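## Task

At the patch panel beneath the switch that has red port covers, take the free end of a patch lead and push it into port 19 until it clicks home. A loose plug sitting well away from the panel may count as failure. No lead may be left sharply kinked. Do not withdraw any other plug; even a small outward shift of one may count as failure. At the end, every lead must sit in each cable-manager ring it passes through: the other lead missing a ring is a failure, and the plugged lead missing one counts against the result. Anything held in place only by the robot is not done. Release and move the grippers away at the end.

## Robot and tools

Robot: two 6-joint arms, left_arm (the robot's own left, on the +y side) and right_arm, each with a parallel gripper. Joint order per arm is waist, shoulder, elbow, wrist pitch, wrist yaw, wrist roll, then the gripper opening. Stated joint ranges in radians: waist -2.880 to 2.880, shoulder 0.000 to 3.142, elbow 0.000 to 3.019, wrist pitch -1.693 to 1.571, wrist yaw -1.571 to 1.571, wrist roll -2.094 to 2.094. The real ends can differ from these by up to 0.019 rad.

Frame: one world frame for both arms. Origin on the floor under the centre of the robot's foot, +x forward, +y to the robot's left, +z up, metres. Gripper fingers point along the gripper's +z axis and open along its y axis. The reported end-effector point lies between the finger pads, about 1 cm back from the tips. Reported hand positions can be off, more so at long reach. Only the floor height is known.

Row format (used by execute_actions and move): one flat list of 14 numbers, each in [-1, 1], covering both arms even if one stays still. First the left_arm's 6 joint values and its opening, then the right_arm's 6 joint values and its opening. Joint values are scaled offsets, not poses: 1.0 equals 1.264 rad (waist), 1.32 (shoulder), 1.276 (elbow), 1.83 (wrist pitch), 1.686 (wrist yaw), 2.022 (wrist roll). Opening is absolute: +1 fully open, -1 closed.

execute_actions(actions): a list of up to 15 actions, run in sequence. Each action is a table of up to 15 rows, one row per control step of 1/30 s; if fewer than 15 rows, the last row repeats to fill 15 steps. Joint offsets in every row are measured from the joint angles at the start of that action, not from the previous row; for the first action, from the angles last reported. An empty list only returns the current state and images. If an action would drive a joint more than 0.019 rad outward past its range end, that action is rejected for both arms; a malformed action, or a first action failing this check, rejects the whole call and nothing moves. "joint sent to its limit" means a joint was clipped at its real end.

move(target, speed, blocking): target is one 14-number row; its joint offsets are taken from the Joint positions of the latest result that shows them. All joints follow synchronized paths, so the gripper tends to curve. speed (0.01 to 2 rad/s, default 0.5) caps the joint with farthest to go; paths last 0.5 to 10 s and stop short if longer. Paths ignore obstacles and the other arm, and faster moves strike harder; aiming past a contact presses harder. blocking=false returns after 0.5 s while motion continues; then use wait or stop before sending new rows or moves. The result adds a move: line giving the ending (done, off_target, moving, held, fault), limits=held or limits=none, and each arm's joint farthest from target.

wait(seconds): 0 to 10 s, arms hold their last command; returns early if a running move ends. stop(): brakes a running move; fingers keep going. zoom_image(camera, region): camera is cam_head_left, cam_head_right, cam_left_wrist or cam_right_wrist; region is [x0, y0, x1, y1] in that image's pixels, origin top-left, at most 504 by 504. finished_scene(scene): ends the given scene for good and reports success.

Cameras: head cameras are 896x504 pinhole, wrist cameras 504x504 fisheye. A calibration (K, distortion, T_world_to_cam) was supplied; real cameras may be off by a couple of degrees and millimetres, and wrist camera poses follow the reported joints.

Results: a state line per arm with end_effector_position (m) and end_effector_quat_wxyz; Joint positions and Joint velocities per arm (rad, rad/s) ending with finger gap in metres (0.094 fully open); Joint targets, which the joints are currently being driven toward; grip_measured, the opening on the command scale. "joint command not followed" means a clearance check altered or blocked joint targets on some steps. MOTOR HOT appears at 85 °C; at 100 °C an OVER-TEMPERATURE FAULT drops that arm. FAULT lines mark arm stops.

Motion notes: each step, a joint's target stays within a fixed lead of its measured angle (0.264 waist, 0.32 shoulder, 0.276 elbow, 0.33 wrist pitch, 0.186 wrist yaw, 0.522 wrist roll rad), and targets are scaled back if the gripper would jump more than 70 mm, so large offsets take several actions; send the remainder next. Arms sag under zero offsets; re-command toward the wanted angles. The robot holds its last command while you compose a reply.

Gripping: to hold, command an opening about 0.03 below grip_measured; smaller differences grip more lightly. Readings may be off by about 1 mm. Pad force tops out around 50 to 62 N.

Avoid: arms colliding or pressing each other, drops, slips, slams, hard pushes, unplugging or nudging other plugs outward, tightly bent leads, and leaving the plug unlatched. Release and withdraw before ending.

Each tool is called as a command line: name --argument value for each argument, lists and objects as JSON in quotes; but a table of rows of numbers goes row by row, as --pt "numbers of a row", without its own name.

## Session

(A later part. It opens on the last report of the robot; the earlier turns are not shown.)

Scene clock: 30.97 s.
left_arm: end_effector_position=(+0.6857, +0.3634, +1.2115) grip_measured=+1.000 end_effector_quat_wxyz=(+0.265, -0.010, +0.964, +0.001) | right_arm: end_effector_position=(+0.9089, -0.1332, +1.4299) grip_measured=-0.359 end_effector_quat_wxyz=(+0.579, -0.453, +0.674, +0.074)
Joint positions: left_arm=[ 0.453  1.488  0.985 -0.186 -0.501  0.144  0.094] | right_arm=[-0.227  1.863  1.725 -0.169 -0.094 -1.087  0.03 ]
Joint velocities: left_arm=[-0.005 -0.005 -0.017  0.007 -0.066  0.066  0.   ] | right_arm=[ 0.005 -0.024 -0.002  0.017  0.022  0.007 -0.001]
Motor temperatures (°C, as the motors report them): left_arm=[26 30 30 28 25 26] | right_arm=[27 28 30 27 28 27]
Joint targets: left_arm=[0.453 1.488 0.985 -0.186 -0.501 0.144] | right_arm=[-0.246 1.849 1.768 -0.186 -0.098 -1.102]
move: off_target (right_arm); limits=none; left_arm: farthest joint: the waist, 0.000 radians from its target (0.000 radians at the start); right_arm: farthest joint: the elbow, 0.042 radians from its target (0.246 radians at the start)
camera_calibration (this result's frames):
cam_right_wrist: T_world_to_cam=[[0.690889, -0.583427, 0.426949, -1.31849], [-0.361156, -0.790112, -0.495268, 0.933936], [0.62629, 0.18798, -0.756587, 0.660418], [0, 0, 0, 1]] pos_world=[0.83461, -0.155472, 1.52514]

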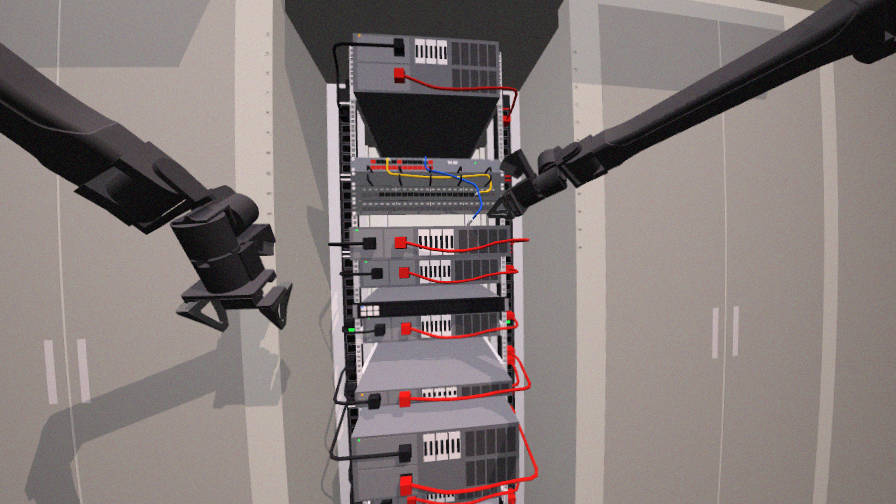

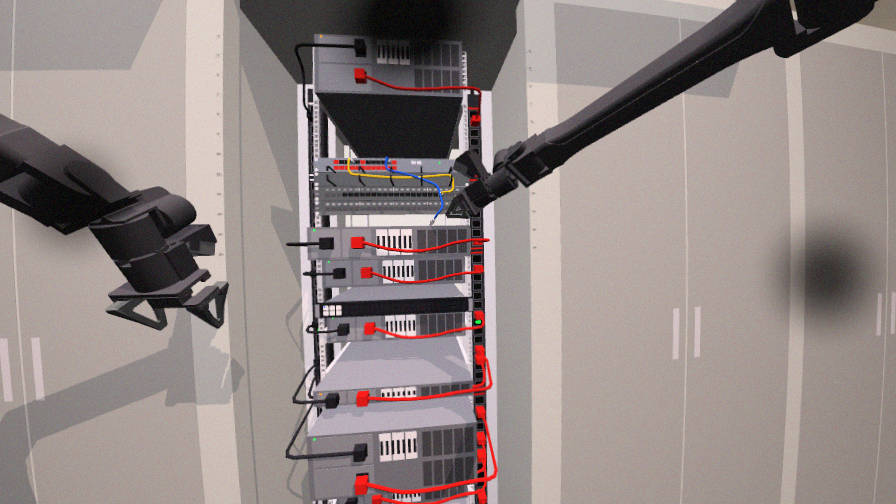

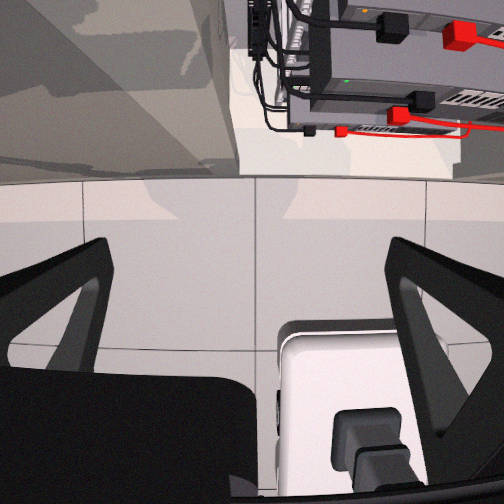

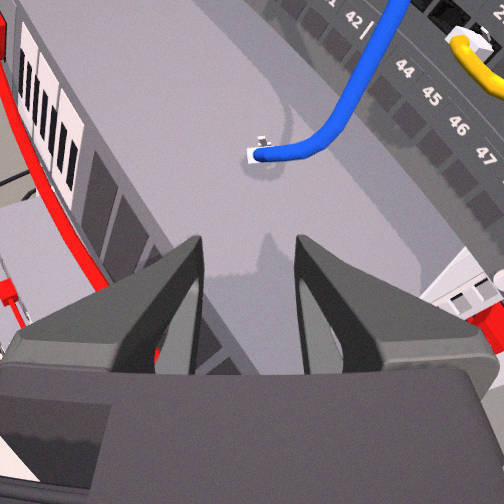

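move --target '[0,0,0,0,0,0,1, 0.006,0.108,0.16,-0.033,0.006,-0.007,-0.36]' --speed 0.3

Scene clock: 32.87 s.
left_arm: end_effector_position=(+0.6857, +0.3634, +1.2115) grip_measured=+1.000 end_effector_quat_wxyz=(+0.265, -0.010, +0.964, +0.001) | right_arm: end_effector_position=(+0.9427, -0.1129, +1.4182) grip_measured=-0.359 end_effector_quat_wxyz=(+0.577, -0.453, +0.676, +0.072)
Joint positions: left_arm=[ 0.453  1.488  0.985 -0.186 -0.501  0.144  0.094] | right_arm=[-0.227  1.979  1.883 -0.213 -0.088 -1.088  0.03 ]
Joint velocities: left_arm=[-0.005 -0.005 -0.007  0.002  0.022 -0.037  0.   ] | right_arm=[ 0.005  0.005  0.002 -0.012  0.037 -0.081 -0.   ]
Motor temperatures (°C, as the motors report them): left_arm=[26 30 30 28 25 26] | right_arm=[27 28 31 27 28 27]
Joint targets: left_arm=[0.453 1.488 0.985 -0.186 -0.501 0.144] | right_arm=[-0.219 2.005 1.929 -0.229 -0.084 -1.101]
move: off_target (right_arm); limits=none; left_arm: farthest joint: the waist, 0.000 radians from its target (0.000 radians at the start); right_arm: farthest joint: the elbow, 0.047 radians from its target (0.204 radians at the start)
camera_calibration (this result's frames):
cam_right_wrist: T_world_to_cam=[[0.69028, -0.583818, 0.427399, -1.32506], [-0.36541, -0.791128, -0.490501, 0.953517], [0.624491, 0.182407, -0.759433, 0.63169], [0, 0, 0, 1]] pos_world=[0.868599, -0.134462, 1.51376]

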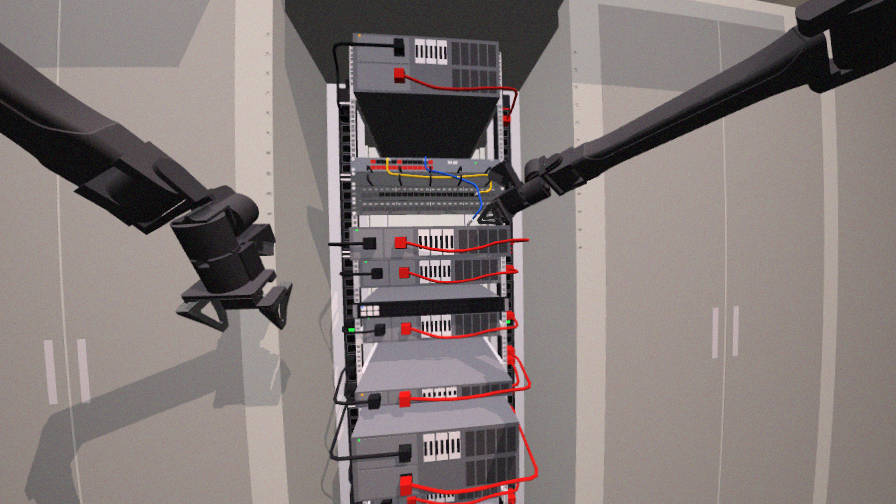

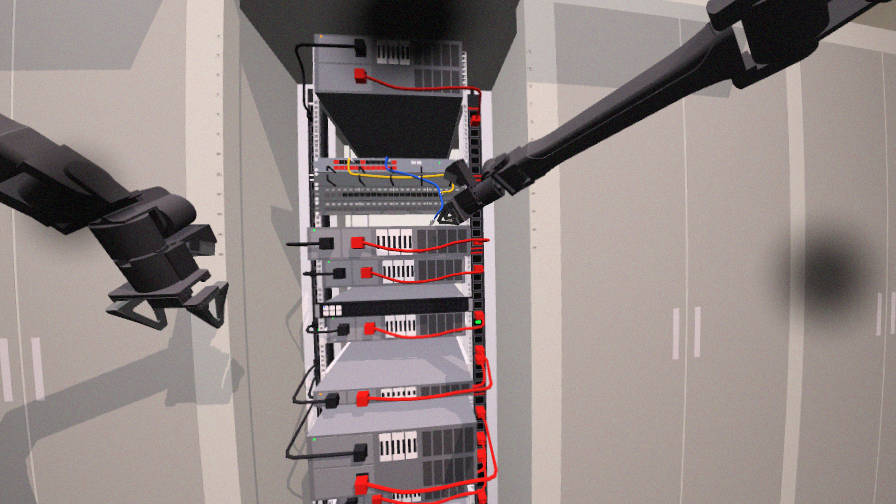

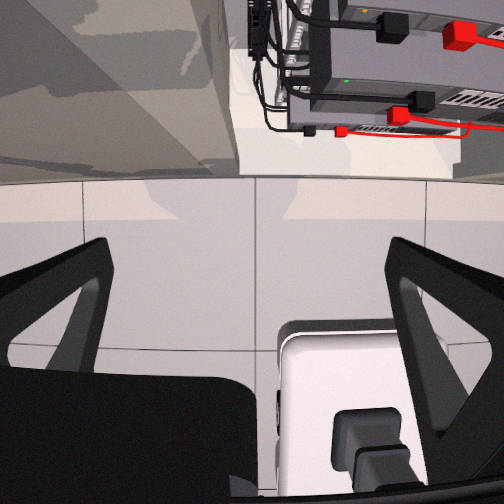

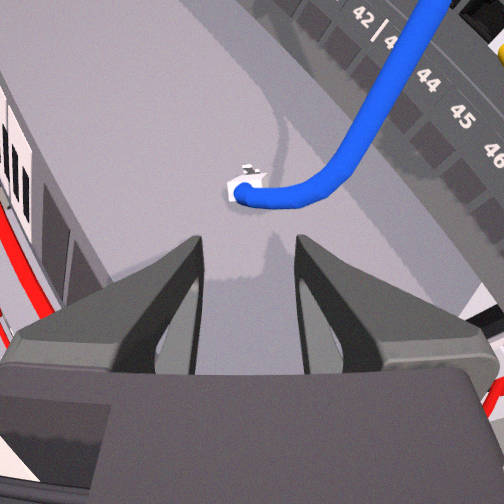

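move --target '[0,0,0,0,0,0,1, 0.0,0.101,0.154,-0.033,-0.03,-0.006,-0.36]' --speed 0.2

Scene clock: 35.60 s.
left_arm: end_effector_position=(+0.6857, +0.3634, +1.2115) grip_measured=+1.000 end_effector_quat_wxyz=(+0.265, -0.010, +0.964, +0.001) | right_arm: end_effector_position=(+0.9694, -0.0945, +1.4231) grip_measured=-0.359 end_effector_quat_wxyz=(+0.592, -0.454, +0.660, +0.086)
Joint positions: left_arm=[ 0.453  1.488  0.985 -0.186 -0.501  0.144  0.094] | right_arm=[-0.227  2.074  2.036 -0.254 -0.137 -1.088  0.03 ]
Joint velocities: left_arm=[-0.015 -0.005 -0.012 -0.007  0.007 -0.051  0.   ] | right_arm=[-0.005 -0.015 -0.007 -0.022  0.022 -0.037 -0.   ]
Motor temperatures (°C, as the motors report them): left_arm=[26 31 30 28 25 26] | right_arm=[27 28 31 27 28 27]
Joint targets: left_arm=[0.453 1.488 0.985 -0.186 -0.501 0.144] | right_arm=[-0.227 2.113 2.079 -0.273 -0.139 -1.100]
move: off_target (right_arm); limits=none; left_arm: farthest joint: the waist, 0.000 radians from its target (0.000 radians at the start); right_arm: farthest joint: the elbow, 0.043 radians from its target (0.197 radians at the start)
camera_calibration (this result's frames):
cam_right_wrist: T_world_to_cam=[[0.695458, -0.578302, 0.426503, -1.33809], [-0.32881, -0.783875, -0.52671, 0.997014], [0.638923, 0.226066, -0.735304, 0.571198], [0, 0, 0, 1]] pos_world=[0.893462, -0.121415, 1.51584]

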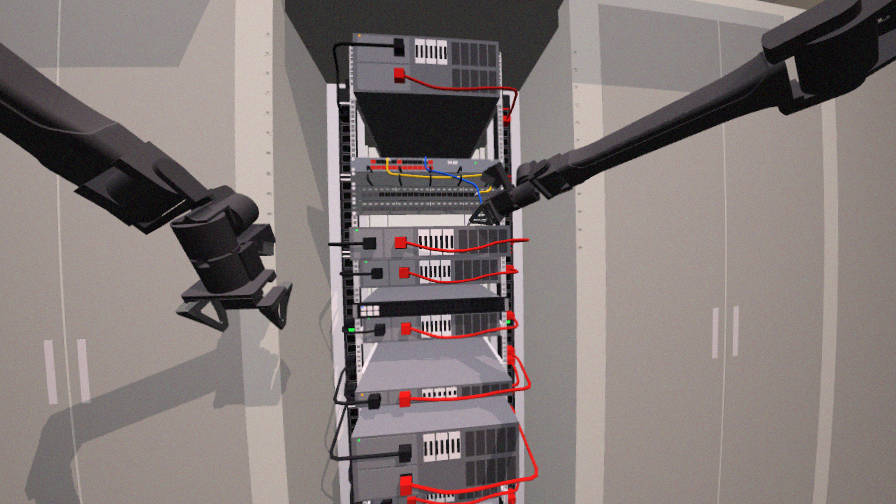

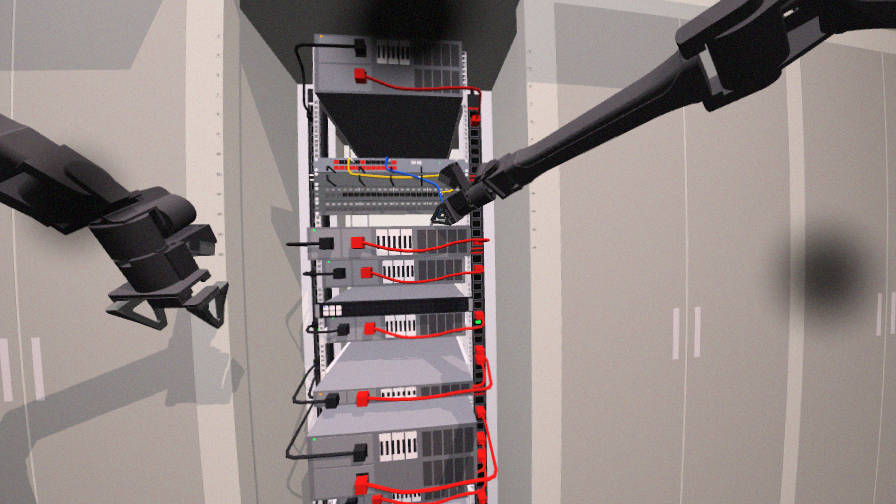

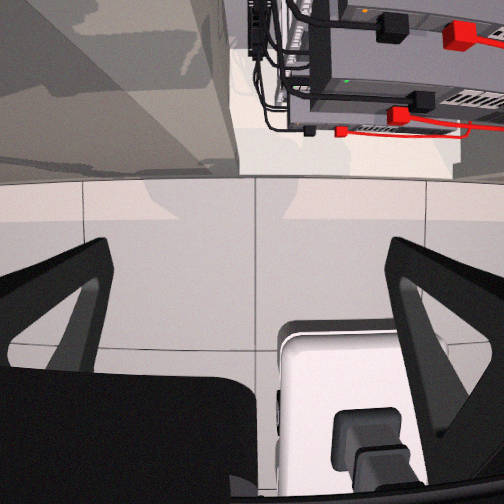

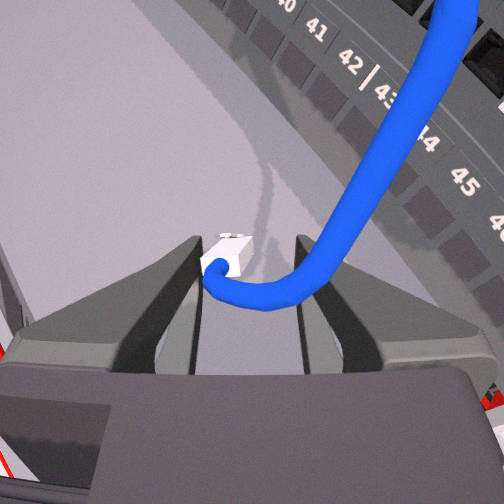

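move --target '[0,0,0,0,0,0,1, 0.0,0.040,0.033,-0.011,-0.001,-0.006,-0.36]' --speed 0.1

Scene clock: 36.63 s.
left_arm: end_effector_position=(+0.6857, +0.3634, +1.2115) grip_measured=+1.000 end_effector_quat_wxyz=(+0.265, -0.010, +0.964, +0.001) | right_arm: end_effector_position=(+0.9703, -0.0936, +1.4230) grip_measured=-0.359 end_effector_quat_wxyz=(+0.593, -0.454, +0.659, +0.086)
Joint positions: left_arm=[ 0.453  1.488  0.985 -0.186 -0.501  0.144  0.094] | right_arm=[-0.227  2.078  2.041 -0.254 -0.139 -1.088  0.03 ]
Joint velocities: left_arm=[ 0.005 -0.005 -0.017  0.017  0.007 -0.007  0.   ] | right_arm=[-0.015 -0.005 -0.017 -0.012 -0.022  0.007 -0.001]
Motor temperatures (°C, as the motors report them): left_arm=[26 31 30 28 25 26] | right_arm=[27 28 31 27 28 27]
Joint targets: left_arm=[0.453 1.488 0.985 -0.186 -0.501 0.144] | right_arm=[-0.227 2.127 2.079 -0.274 -0.139 -1.100]
move: off_target (right_arm); limits=none; left_arm: farthest joint: the waist, 0.000 radians from its target (0.000 radians at the start); right_arm: farthest joint: the shoulder, 0.049 radians from its target (0.052 radians at the start)
camera_calibration (this result's frames):
cam_right_wrist: T_world_to_cam=[[0.695359, -0.578307, 0.426657, -1.33826], [-0.327362, -0.783398, -0.52832, 0.998841], [0.639773, 0.227701, -0.734059, 0.567881], [0, 0, 0, 1]] pos_world=[0.894237, -0.120742, 1.51554]

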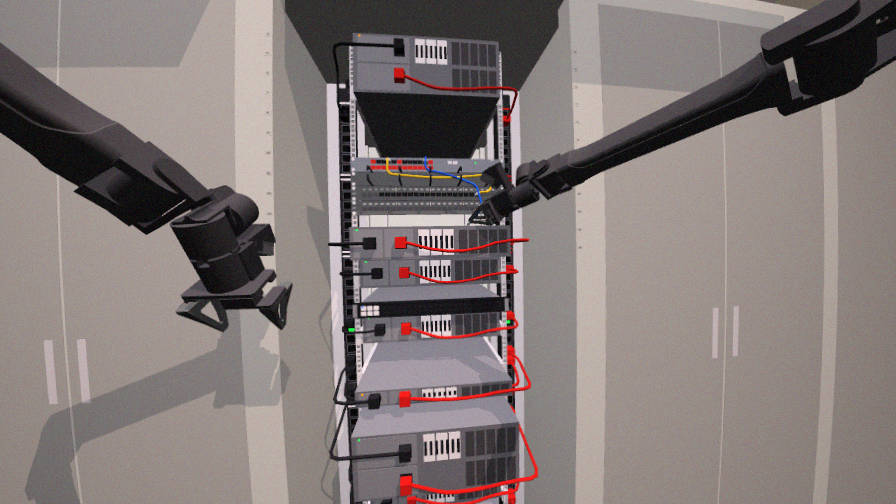

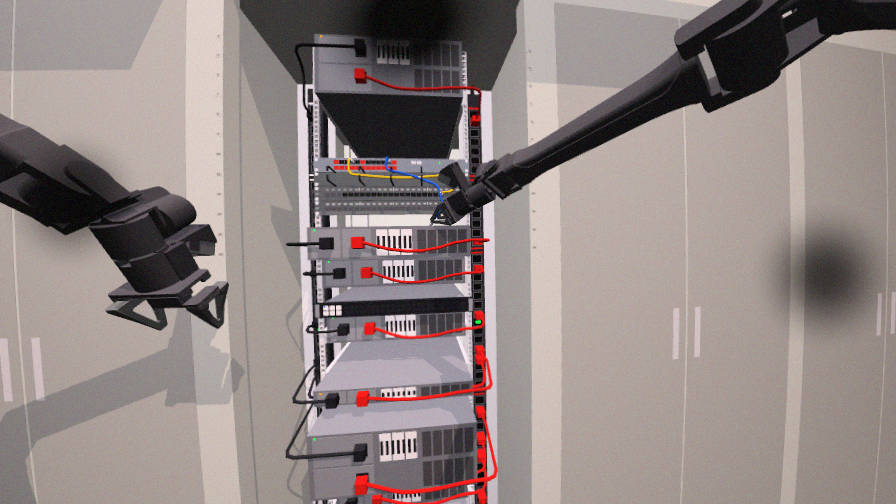

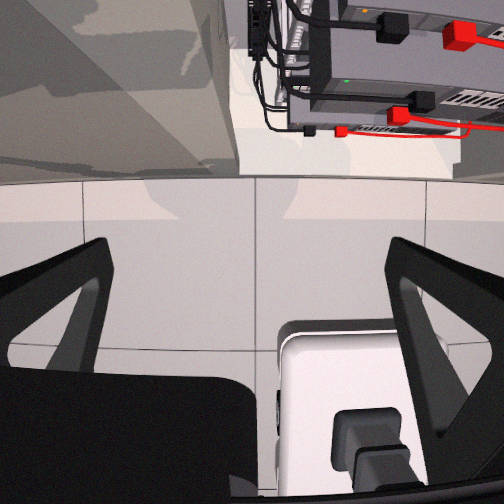

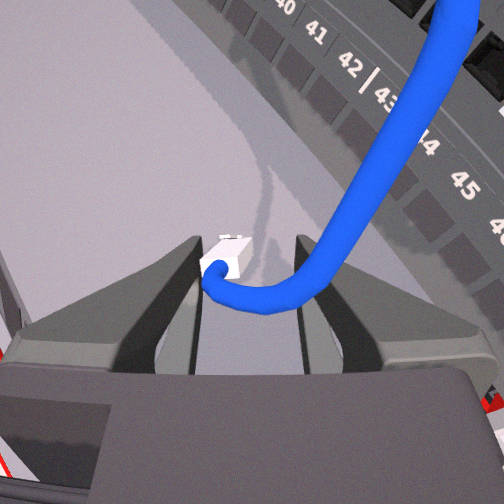

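move --target '[0,0,0,0,0,0,1, 0.0,0.028,0.028,-0.011,0,-0.006,-0.66]' --speed 0.1

zoom_image --camera "cam_right_wrist" --region '[150, 180, 350, 340]'

Scene clock: 37.73 s.
left_arm: end_effector_position=(+0.6857, +0.3634, +1.2115) grip_measured=+1.000 end_effector_quat_wxyz=(+0.265, -0.010, +0.964, +0.001) | right_arm: end_effector_position=(+0.9699, -0.0926, +1.4212) grip_measured=-0.658 end_effector_quat_wxyz=(+0.592, -0.455, +0.660, +0.087)
Joint positions: left_arm=[ 0.453  1.488  0.985 -0.186 -0.501  0.144  0.094] | right_arm=[-0.227  2.08   2.041 -0.255 -0.139 -1.088  0.016]
Joint velocities: left_arm=[-0.005 -0.005  0.002  0.007 -0.007 -0.007  0.   ] | right_arm=[-0.034 -0.015 -0.022 -0.012 -0.037 -0.051 -0.   ]
Motor temperatures (°C, as the motors report them): left_arm=[26 31 30 28 25 26] | right_arm=[27 29 31 27 28 27]
Joint targets: left_arm=[0.453 1.488 0.985 -0.186 -0.501 0.144] | right_arm=[-0.227 2.115 2.077 -0.274 -0.139 -1.100]
move: off_target (right_arm); limits=none; left_arm: farthest joint: the waist, 0.000 radians from its target (0.000 radians at the start); right_arm: farthest joint: the shoulder, 0.035 radians from its target (0.037 radians at the start)
camera_calibration (this result's frames):
cam_right_wrist: T_world_to_cam=[[0.697544, -0.576588, 0.425415, -1.33689], [-0.327393, -0.784573, -0.526554, 0.99598], [0.637374, 0.228017, -0.736045, 0.571821], [0, 0, 0, 1]] pos_world=[0.89415, -0.119799, 1.51405]

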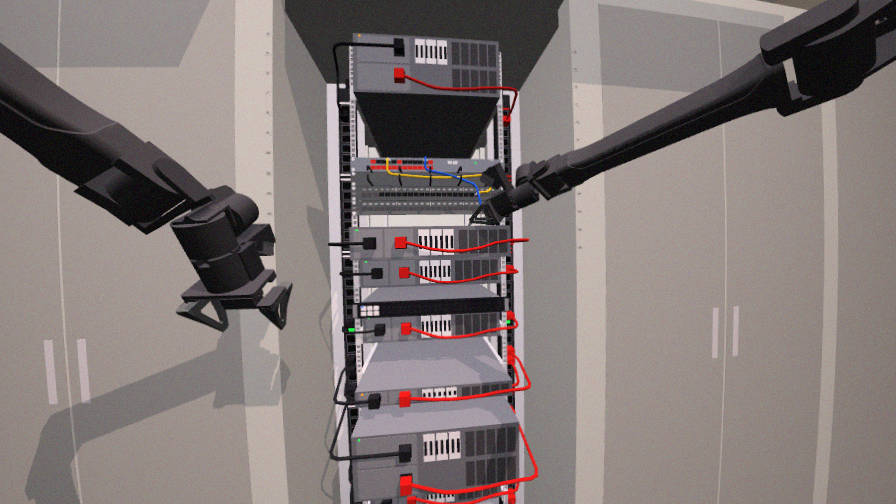

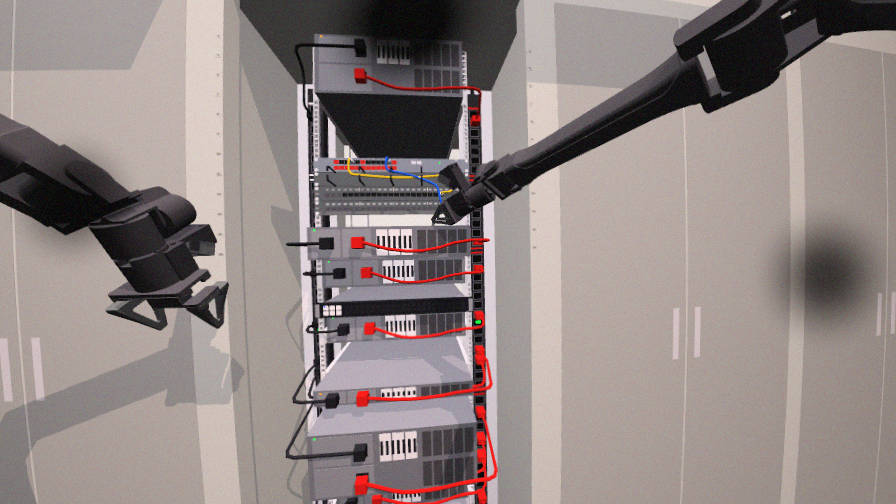

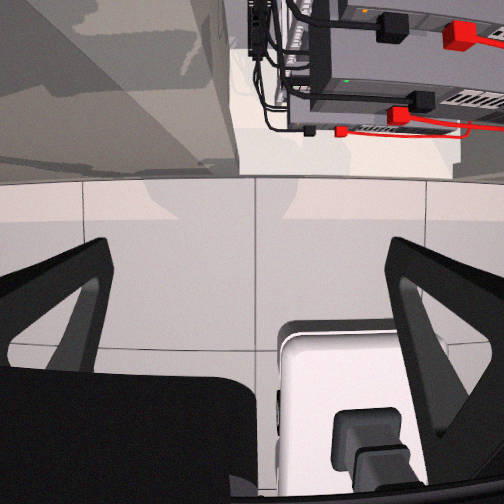

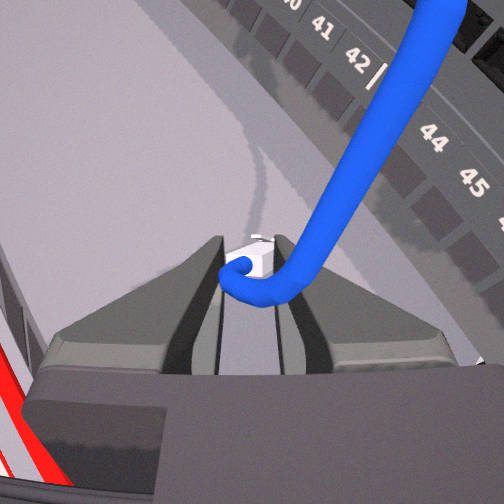

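Region (150, 180, 350, 340) of cam_right_wrist's 504x504 image, scaled by 2.520, with more detail than that image has; it fills the top 403 rows of this view, and the rest is white.

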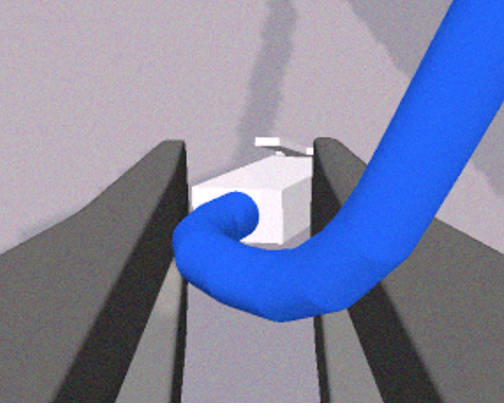

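move --target '[0,0,0,0,0,0,1, 0.0,0.02,0.028,-0.01,0,-0.006,-0.78]' --speed 0.1

zoom_image --camera "cam_right_wrist" --region '[150, 180, 350, 340]'

Scene clock: 38.70 s.
left_arm: end_effector_position=(+0.6857, +0.3634, +1.2115) grip_measured=+1.000 end_effector_quat_wxyz=(+0.265, -0.010, +0.964, +0.001) | right_arm: end_effector_position=(+0.9699, -0.0926, +1.4212) grip_measured=-0.766 end_effector_quat_wxyz=(+0.592, -0.455, +0.660, +0.087)
Joint positions: left_arm=[ 0.453  1.488  0.985 -0.186 -0.501  0.144  0.094] | right_arm=[-0.227  2.08   2.041 -0.255 -0.139 -1.088  0.011]
Joint velocities: left_arm=[ 0.005 -0.015 -0.002 -0.002  0.007 -0.007  0.   ] | right_arm=[-0.015 -0.005 -0.002 -0.007 -0.007 -0.066  0.001]
Motor temperatures (°C, as the motors report them): left_arm=[26 31 30 28 25 26] | right_arm=[27 29 31 27 28 27]
Joint targets: left_arm=[0.453 1.488 0.985 -0.186 -0.501 0.144] | right_arm=[-0.227 2.107 2.077 -0.274 -0.139 -1.100]
move: off_target (right_arm); limits=none; left_arm: farthest joint: the waist, 0.000 radians from its target (0.000 radians at the start); right_arm: farthest joint: the elbow, 0.035 radians from its target (0.035 radians at the start)
camera_calibration (this result's frames):
cam_right_wrist: T_world_to_cam=[[0.697544, -0.576588, 0.425415, -1.33689], [-0.327393, -0.784573, -0.526554, 0.99598], [0.637374, 0.228017, -0.736045, 0.571821], [0, 0, 0, 1]] pos_world=[0.89415, -0.119799, 1.51405]

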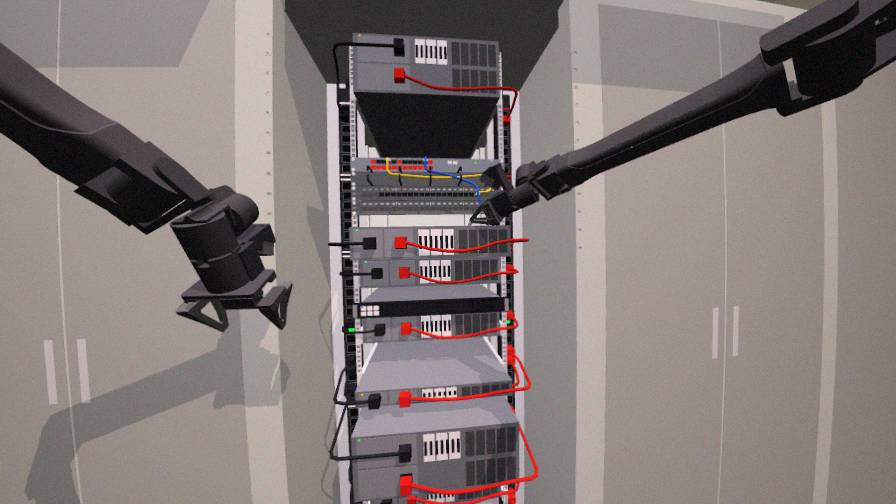

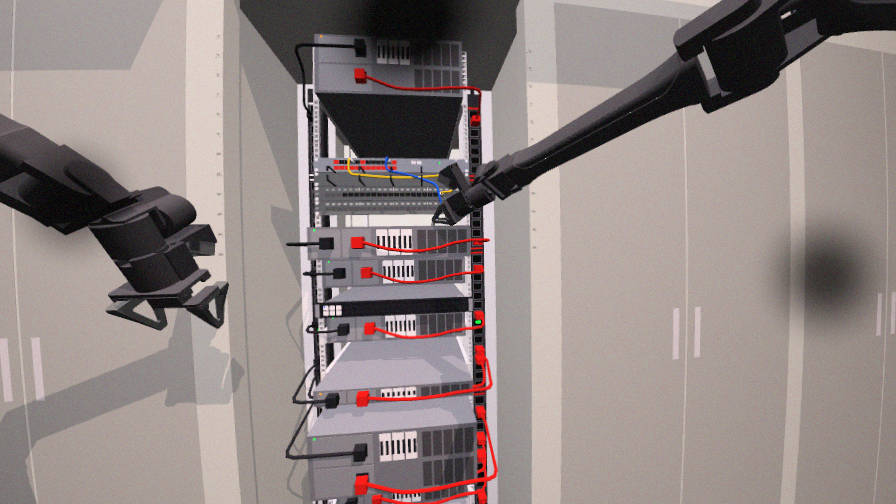

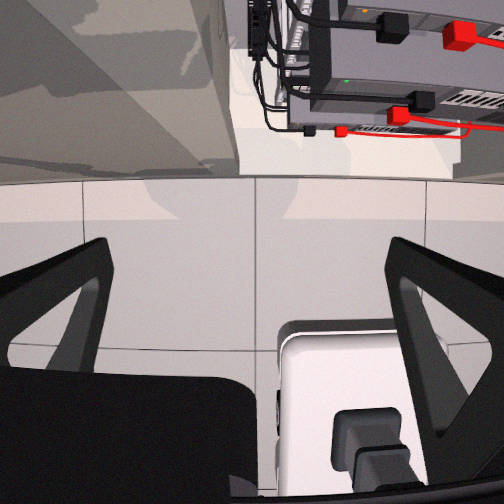

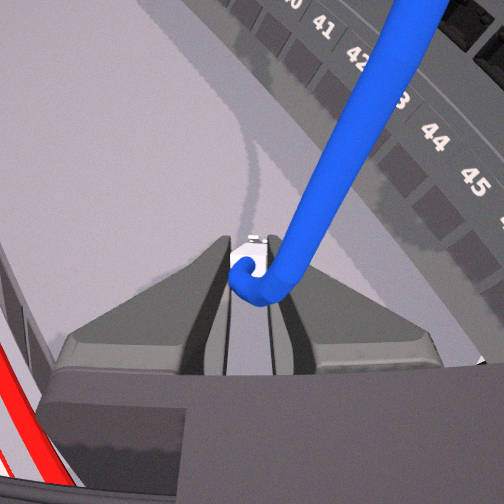

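Region (150, 180, 350, 340) of cam_right_wrist's 504x504 image, scaled by 2.520, with more detail than that image has; it fills the top 403 rows of this view, and the rest is white.

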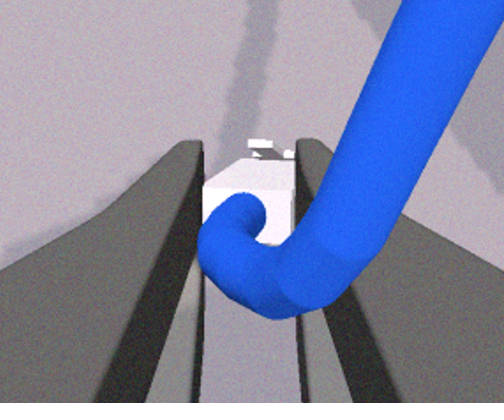

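move --target '[0,0,0,0,0,0,1, 0.065,-0.085,-0.306,0.452,0.097,0.095,-0.80]' --speed 0.4

Scene clock: 43.20 s.
left_arm: end_effector_position=(+0.6857, +0.3634, +1.2115) grip_measured=+1.000 end_effector_quat_wxyz=(+0.265, -0.010, +0.964, +0.001) | right_arm: end_effector_position=(+0.9320, -0.1036, +1.4679) grip_measured=-0.779 end_effector_quat_wxyz=(+0.735, -0.247, +0.631, +0.015)
Joint positions: left_arm=[ 0.453  1.488  0.985 -0.186 -0.501  0.144  0.094] | right_arm=[-0.161  1.989  1.652  0.547  0.021 -0.911  0.01 ]
Joint velocities: left_arm=[ 0.005  0.005 -0.017  0.017 -0.007 -0.007  0.   ] | right_arm=[-0.005 -0.015  0.002  0.002 -0.081  0.007 -0.001]
Motor temperatures (°C, as the motors report them): left_arm=[26 31 30 28 25 26] | right_arm=[27 29 31 27 28 27]
Joint targets: left_arm=[0.453 1.488 0.985 -0.186 -0.501 0.144] | right_arm=[-0.145 1.968 1.651 0.572 0.024 -0.896]
move: off_target (right_arm); limits=none; left_arm: farthest joint: the waist, 0.000 radians from its target (0.000 radians at the start); right_arm: farthest joint: the wrist pitch, 0.025 radians from its target (0.827 radians at the start)
camera_calibration (this result's frames):
cam_right_wrist: T_world_to_cam=[[0.326451, -0.881023, 0.342386, -0.900455], [-0.383174, -0.454483, -0.804129, 1.49315], [0.864065, 0.131315, -0.485952, 0.044451], [0, 0, 0, 1]] pos_world=[0.827683, -0.120547, 1.53059]

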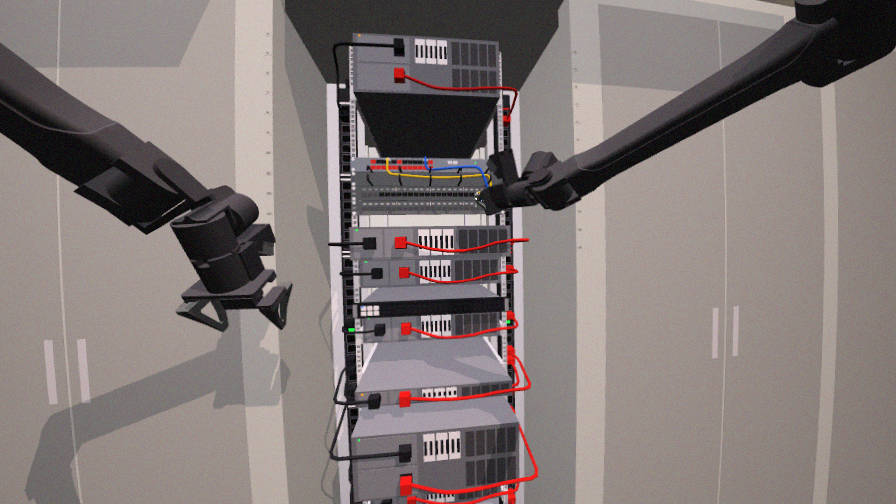

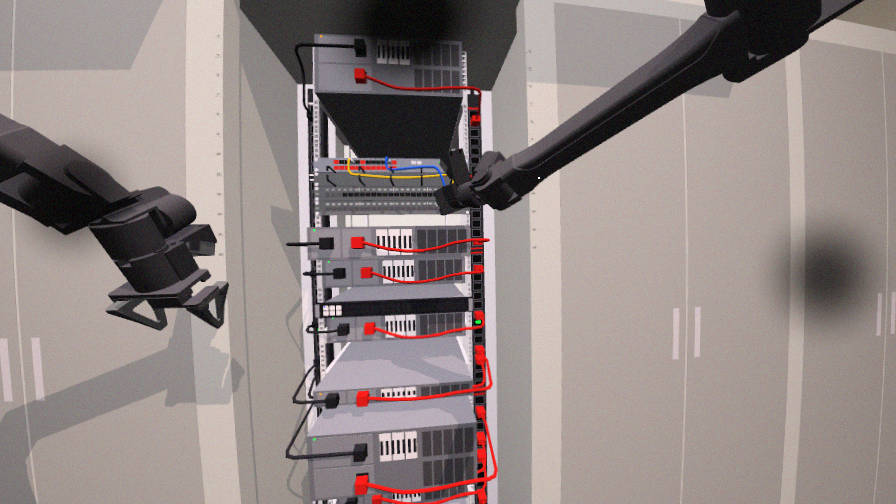

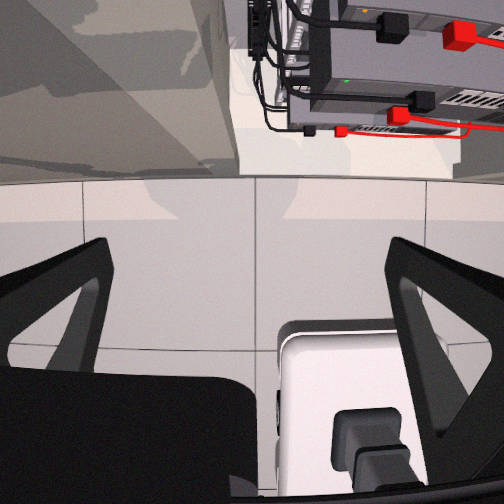

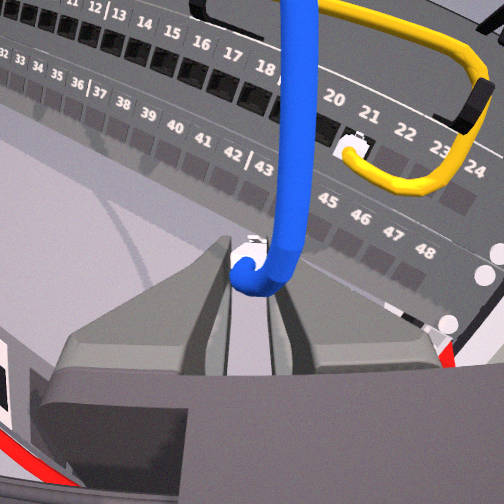

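zoom_image --camera "cam_head_left" --region '[360, 140, 520, 230]'

Region (360, 140, 520, 230) of cam_head_left's 896x504 image, scaled by 3.150, with more detail than that image has; it fills the top 284 rows of this view, and the rest is white.

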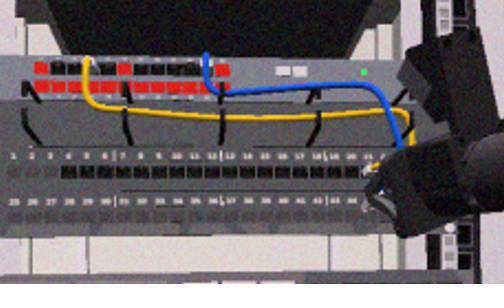

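move --target '[0,0,0,0,0,0,1, 0.066,0.228,0.179,0.342,0.099,0.094,-0.81]' --speed 0.4

zoom_image --camera "cam_head_left" --region '[360, 140, 520, 230]'

Scene clock: 45.83 s.
left_arm: end_effector_position=(+0.6857, +0.3634, +1.2115) grip_measured=+1.000 end_effector_quat_wxyz=(+0.265, -0.010, +0.964, +0.001) | right_arm: end_effector_position=(+0.9299, -0.0805, +1.4881) grip_measured=-0.779 end_effector_quat_wxyz=(+0.842, +0.005, +0.540, +0.003)
Joint positions: left_arm=[ 0.453  1.488  0.985 -0.186 -0.501  0.144  0.094] | right_arm=[-0.094  2.266  1.839  1.151  0.184 -0.735  0.01 ]
Joint velocities: left_arm=[ 0.005 -0.015  0.002 -0.017 -0.007  0.022  0.   ] | right_arm=[-0.005  0.015 -0.002 -0.017 -0.007  0.081  0.   ]
Motor temperatures (°C, as the motors report them): left_arm=[26 31 30 28 25 26] | right_arm=[27 29 31 27 28 27]
Joint targets: left_arm=[0.453 1.488 0.985 -0.186 -0.501 0.144] | right_arm=[-0.077 2.290 1.880 1.173 0.188 -0.720]
move: off_target (right_arm); limits=none; left_arm: farthest joint: the waist, 0.000 radians from its target (0.000 radians at the start); right_arm: farthest joint: the elbow, 0.042 radians from its target (0.229 radians at the start)
camera_calibration (this result's frames):
cam_right_wrist: T_world_to_cam=[[-0.00730728, -0.999864, -0.0147821, -0.0540596], [-0.202437, 0.0159556, -0.979165, 1.64936], [0.979268, -0.00416259, -0.202526, -0.486824], [0, 0, 0, 1]] pos_world=[0.810228, -0.0823952, 1.5156]

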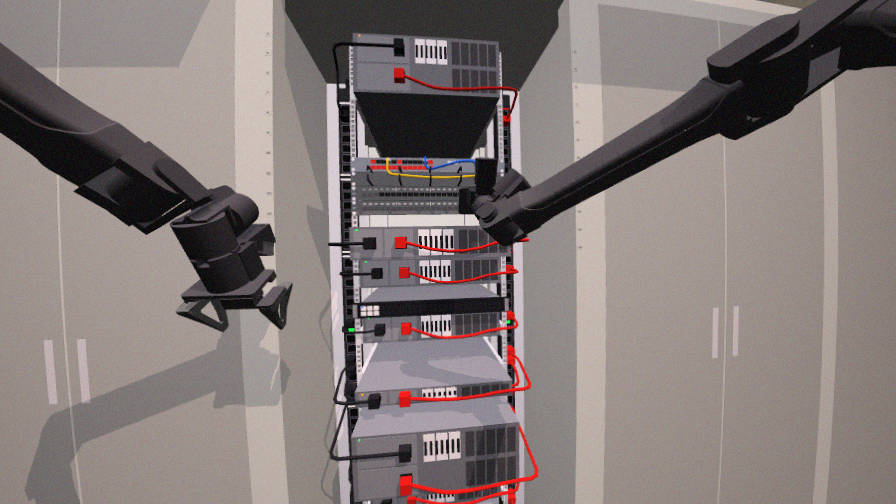

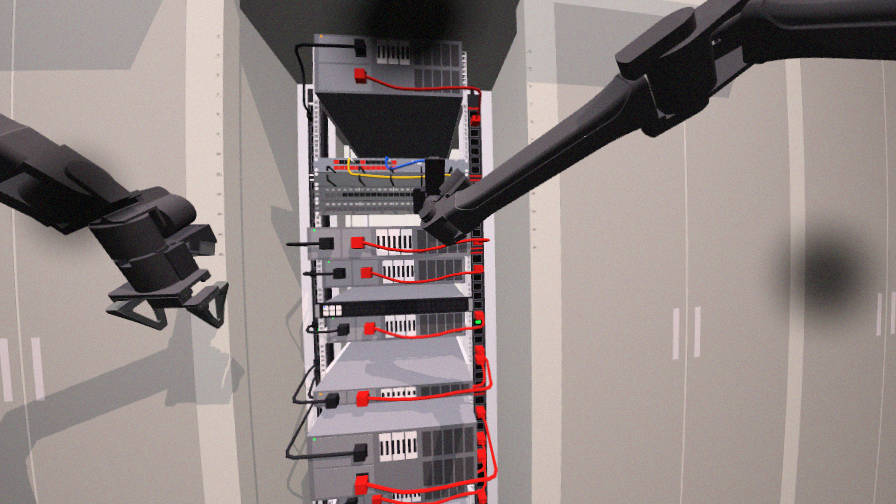

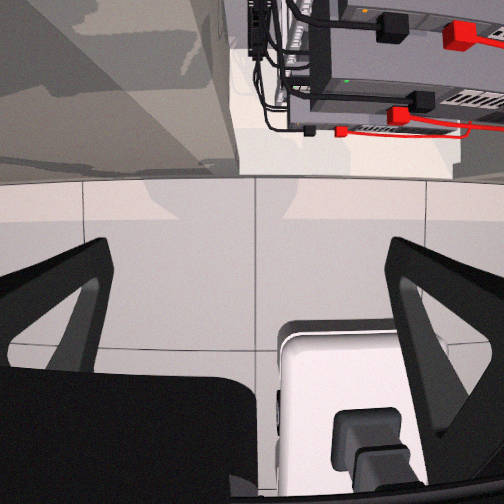

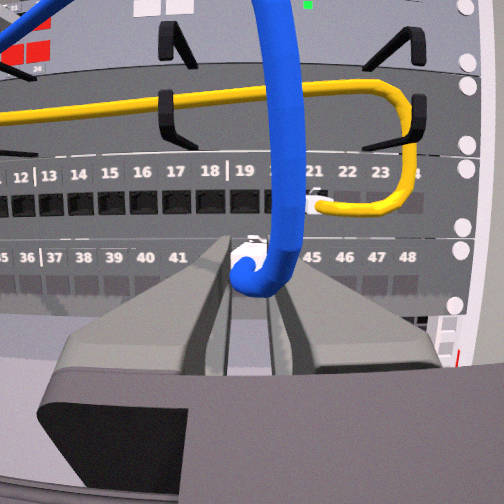

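Region (360, 140, 520, 230) of cam_head_left's 896x504 image, scaled by 3.150, with more detail than that image has; it fills the top 284 rows of this view, and the rest is white.

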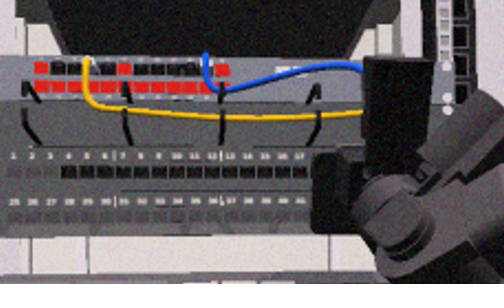

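move --target '[0,0,0,0,0,0,1, -0.024,0.067,0.171,-0.071,-0.007,0,-0.81]' --speed 0.2

zoom_image --camera "cam_right_wrist" --region '[150, 150, 350, 310]'

Scene clock: 48.27 s.
left_arm: end_effector_position=(+0.6857, +0.3634, +1.2115) grip_measured=+1.000 end_effector_quat_wxyz=(+0.265, -0.010, +0.964, +0.001) | right_arm: end_effector_position=(+0.9648, -0.0790, +1.5046) grip_measured=-0.779 end_effector_quat_wxyz=(+0.843, +0.005, +0.538, +0.001)
Joint positions: left_arm=[ 0.453  1.488  0.985 -0.186 -0.501  0.144  0.094] | right_arm=[-0.101  2.324  2.013  1.038  0.177 -0.734  0.01 ]
Joint velocities: left_arm=[-0.015 -0.005  0.007  0.007 -0.037 -0.022  0.   ] | right_arm=[ 0.005  0.005 -0.022  0.007  0.022 -0.051 -0.001]
Motor temperatures (°C, as the motors report them): left_arm=[26 31 30 28 25 26] | right_arm=[27 29 31 27 28 27]
Joint targets: left_arm=[0.453 1.488 0.985 -0.186 -0.501 0.144] | right_arm=[-0.124 2.354 2.057 1.021 0.173 -0.735]
move: off_target (right_arm); limits=none; left_arm: farthest joint: the waist, 0.000 radians from its target (0.000 radians at the start); right_arm: farthest joint: the elbow, 0.044 radians from its target (0.219 radians at the start)
camera_calibration (this result's frames):
cam_right_wrist: T_world_to_cam=[[-0.010371, -0.999871, -0.0122644, -0.0528219], [-0.198297, 0.0140779, -0.980041, 1.66978], [0.980087, -0.00773199, -0.198417, -0.524882], [0, 0, 0, 1]] pos_world=[0.844994, -0.0803804, 1.53166]

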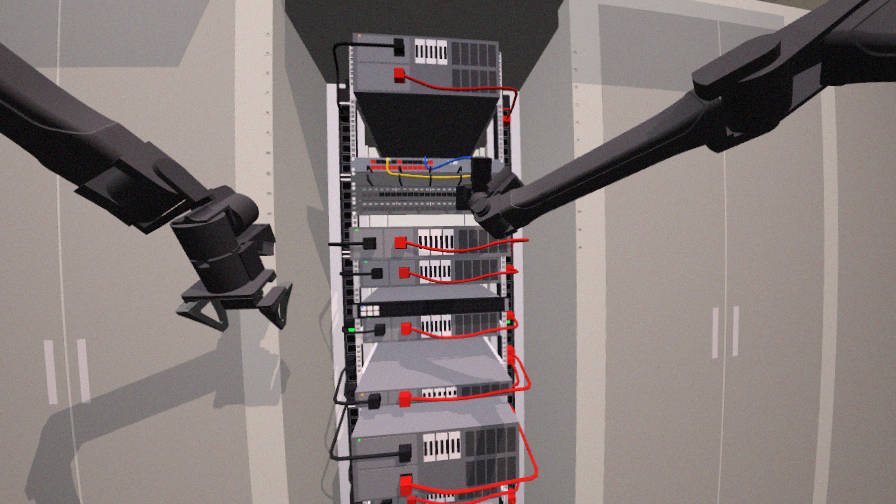

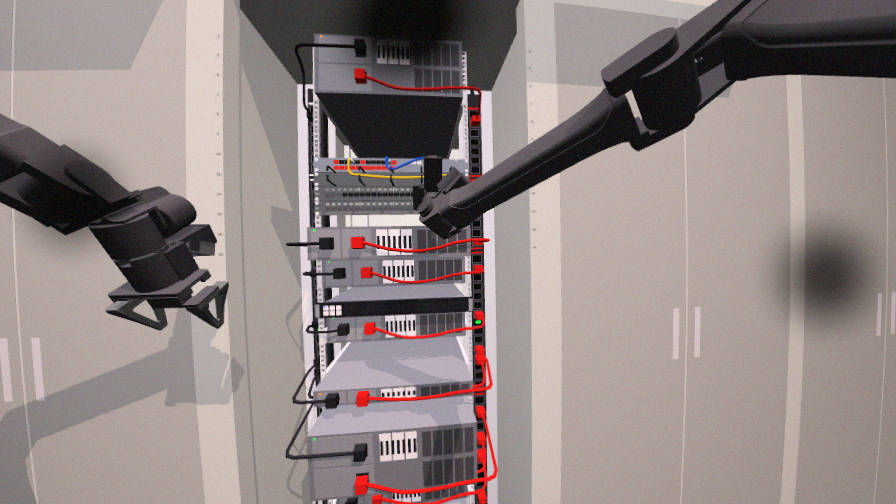

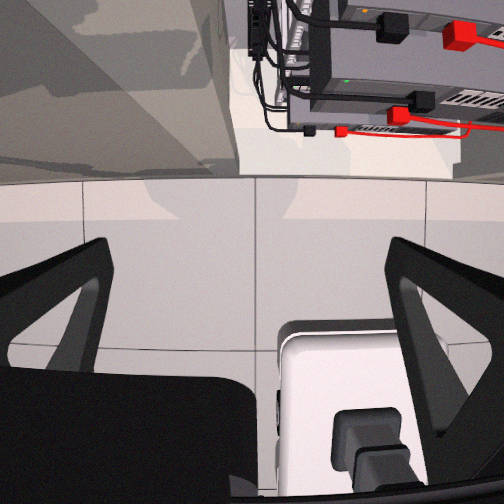

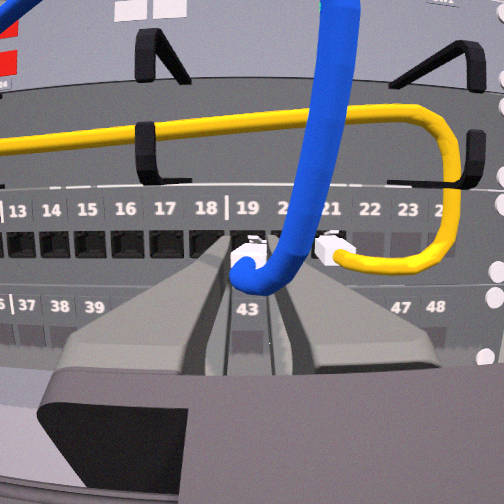

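Region (150, 150, 350, 310) of cam_right_wrist's 504x504 image, scaled by 2.520, with more detail than that image has; it fills the top 403 rows of this view, and the rest is white.

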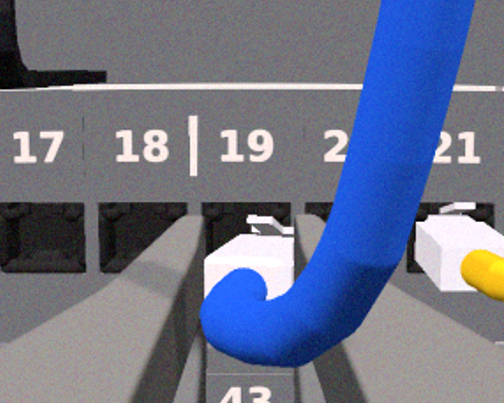

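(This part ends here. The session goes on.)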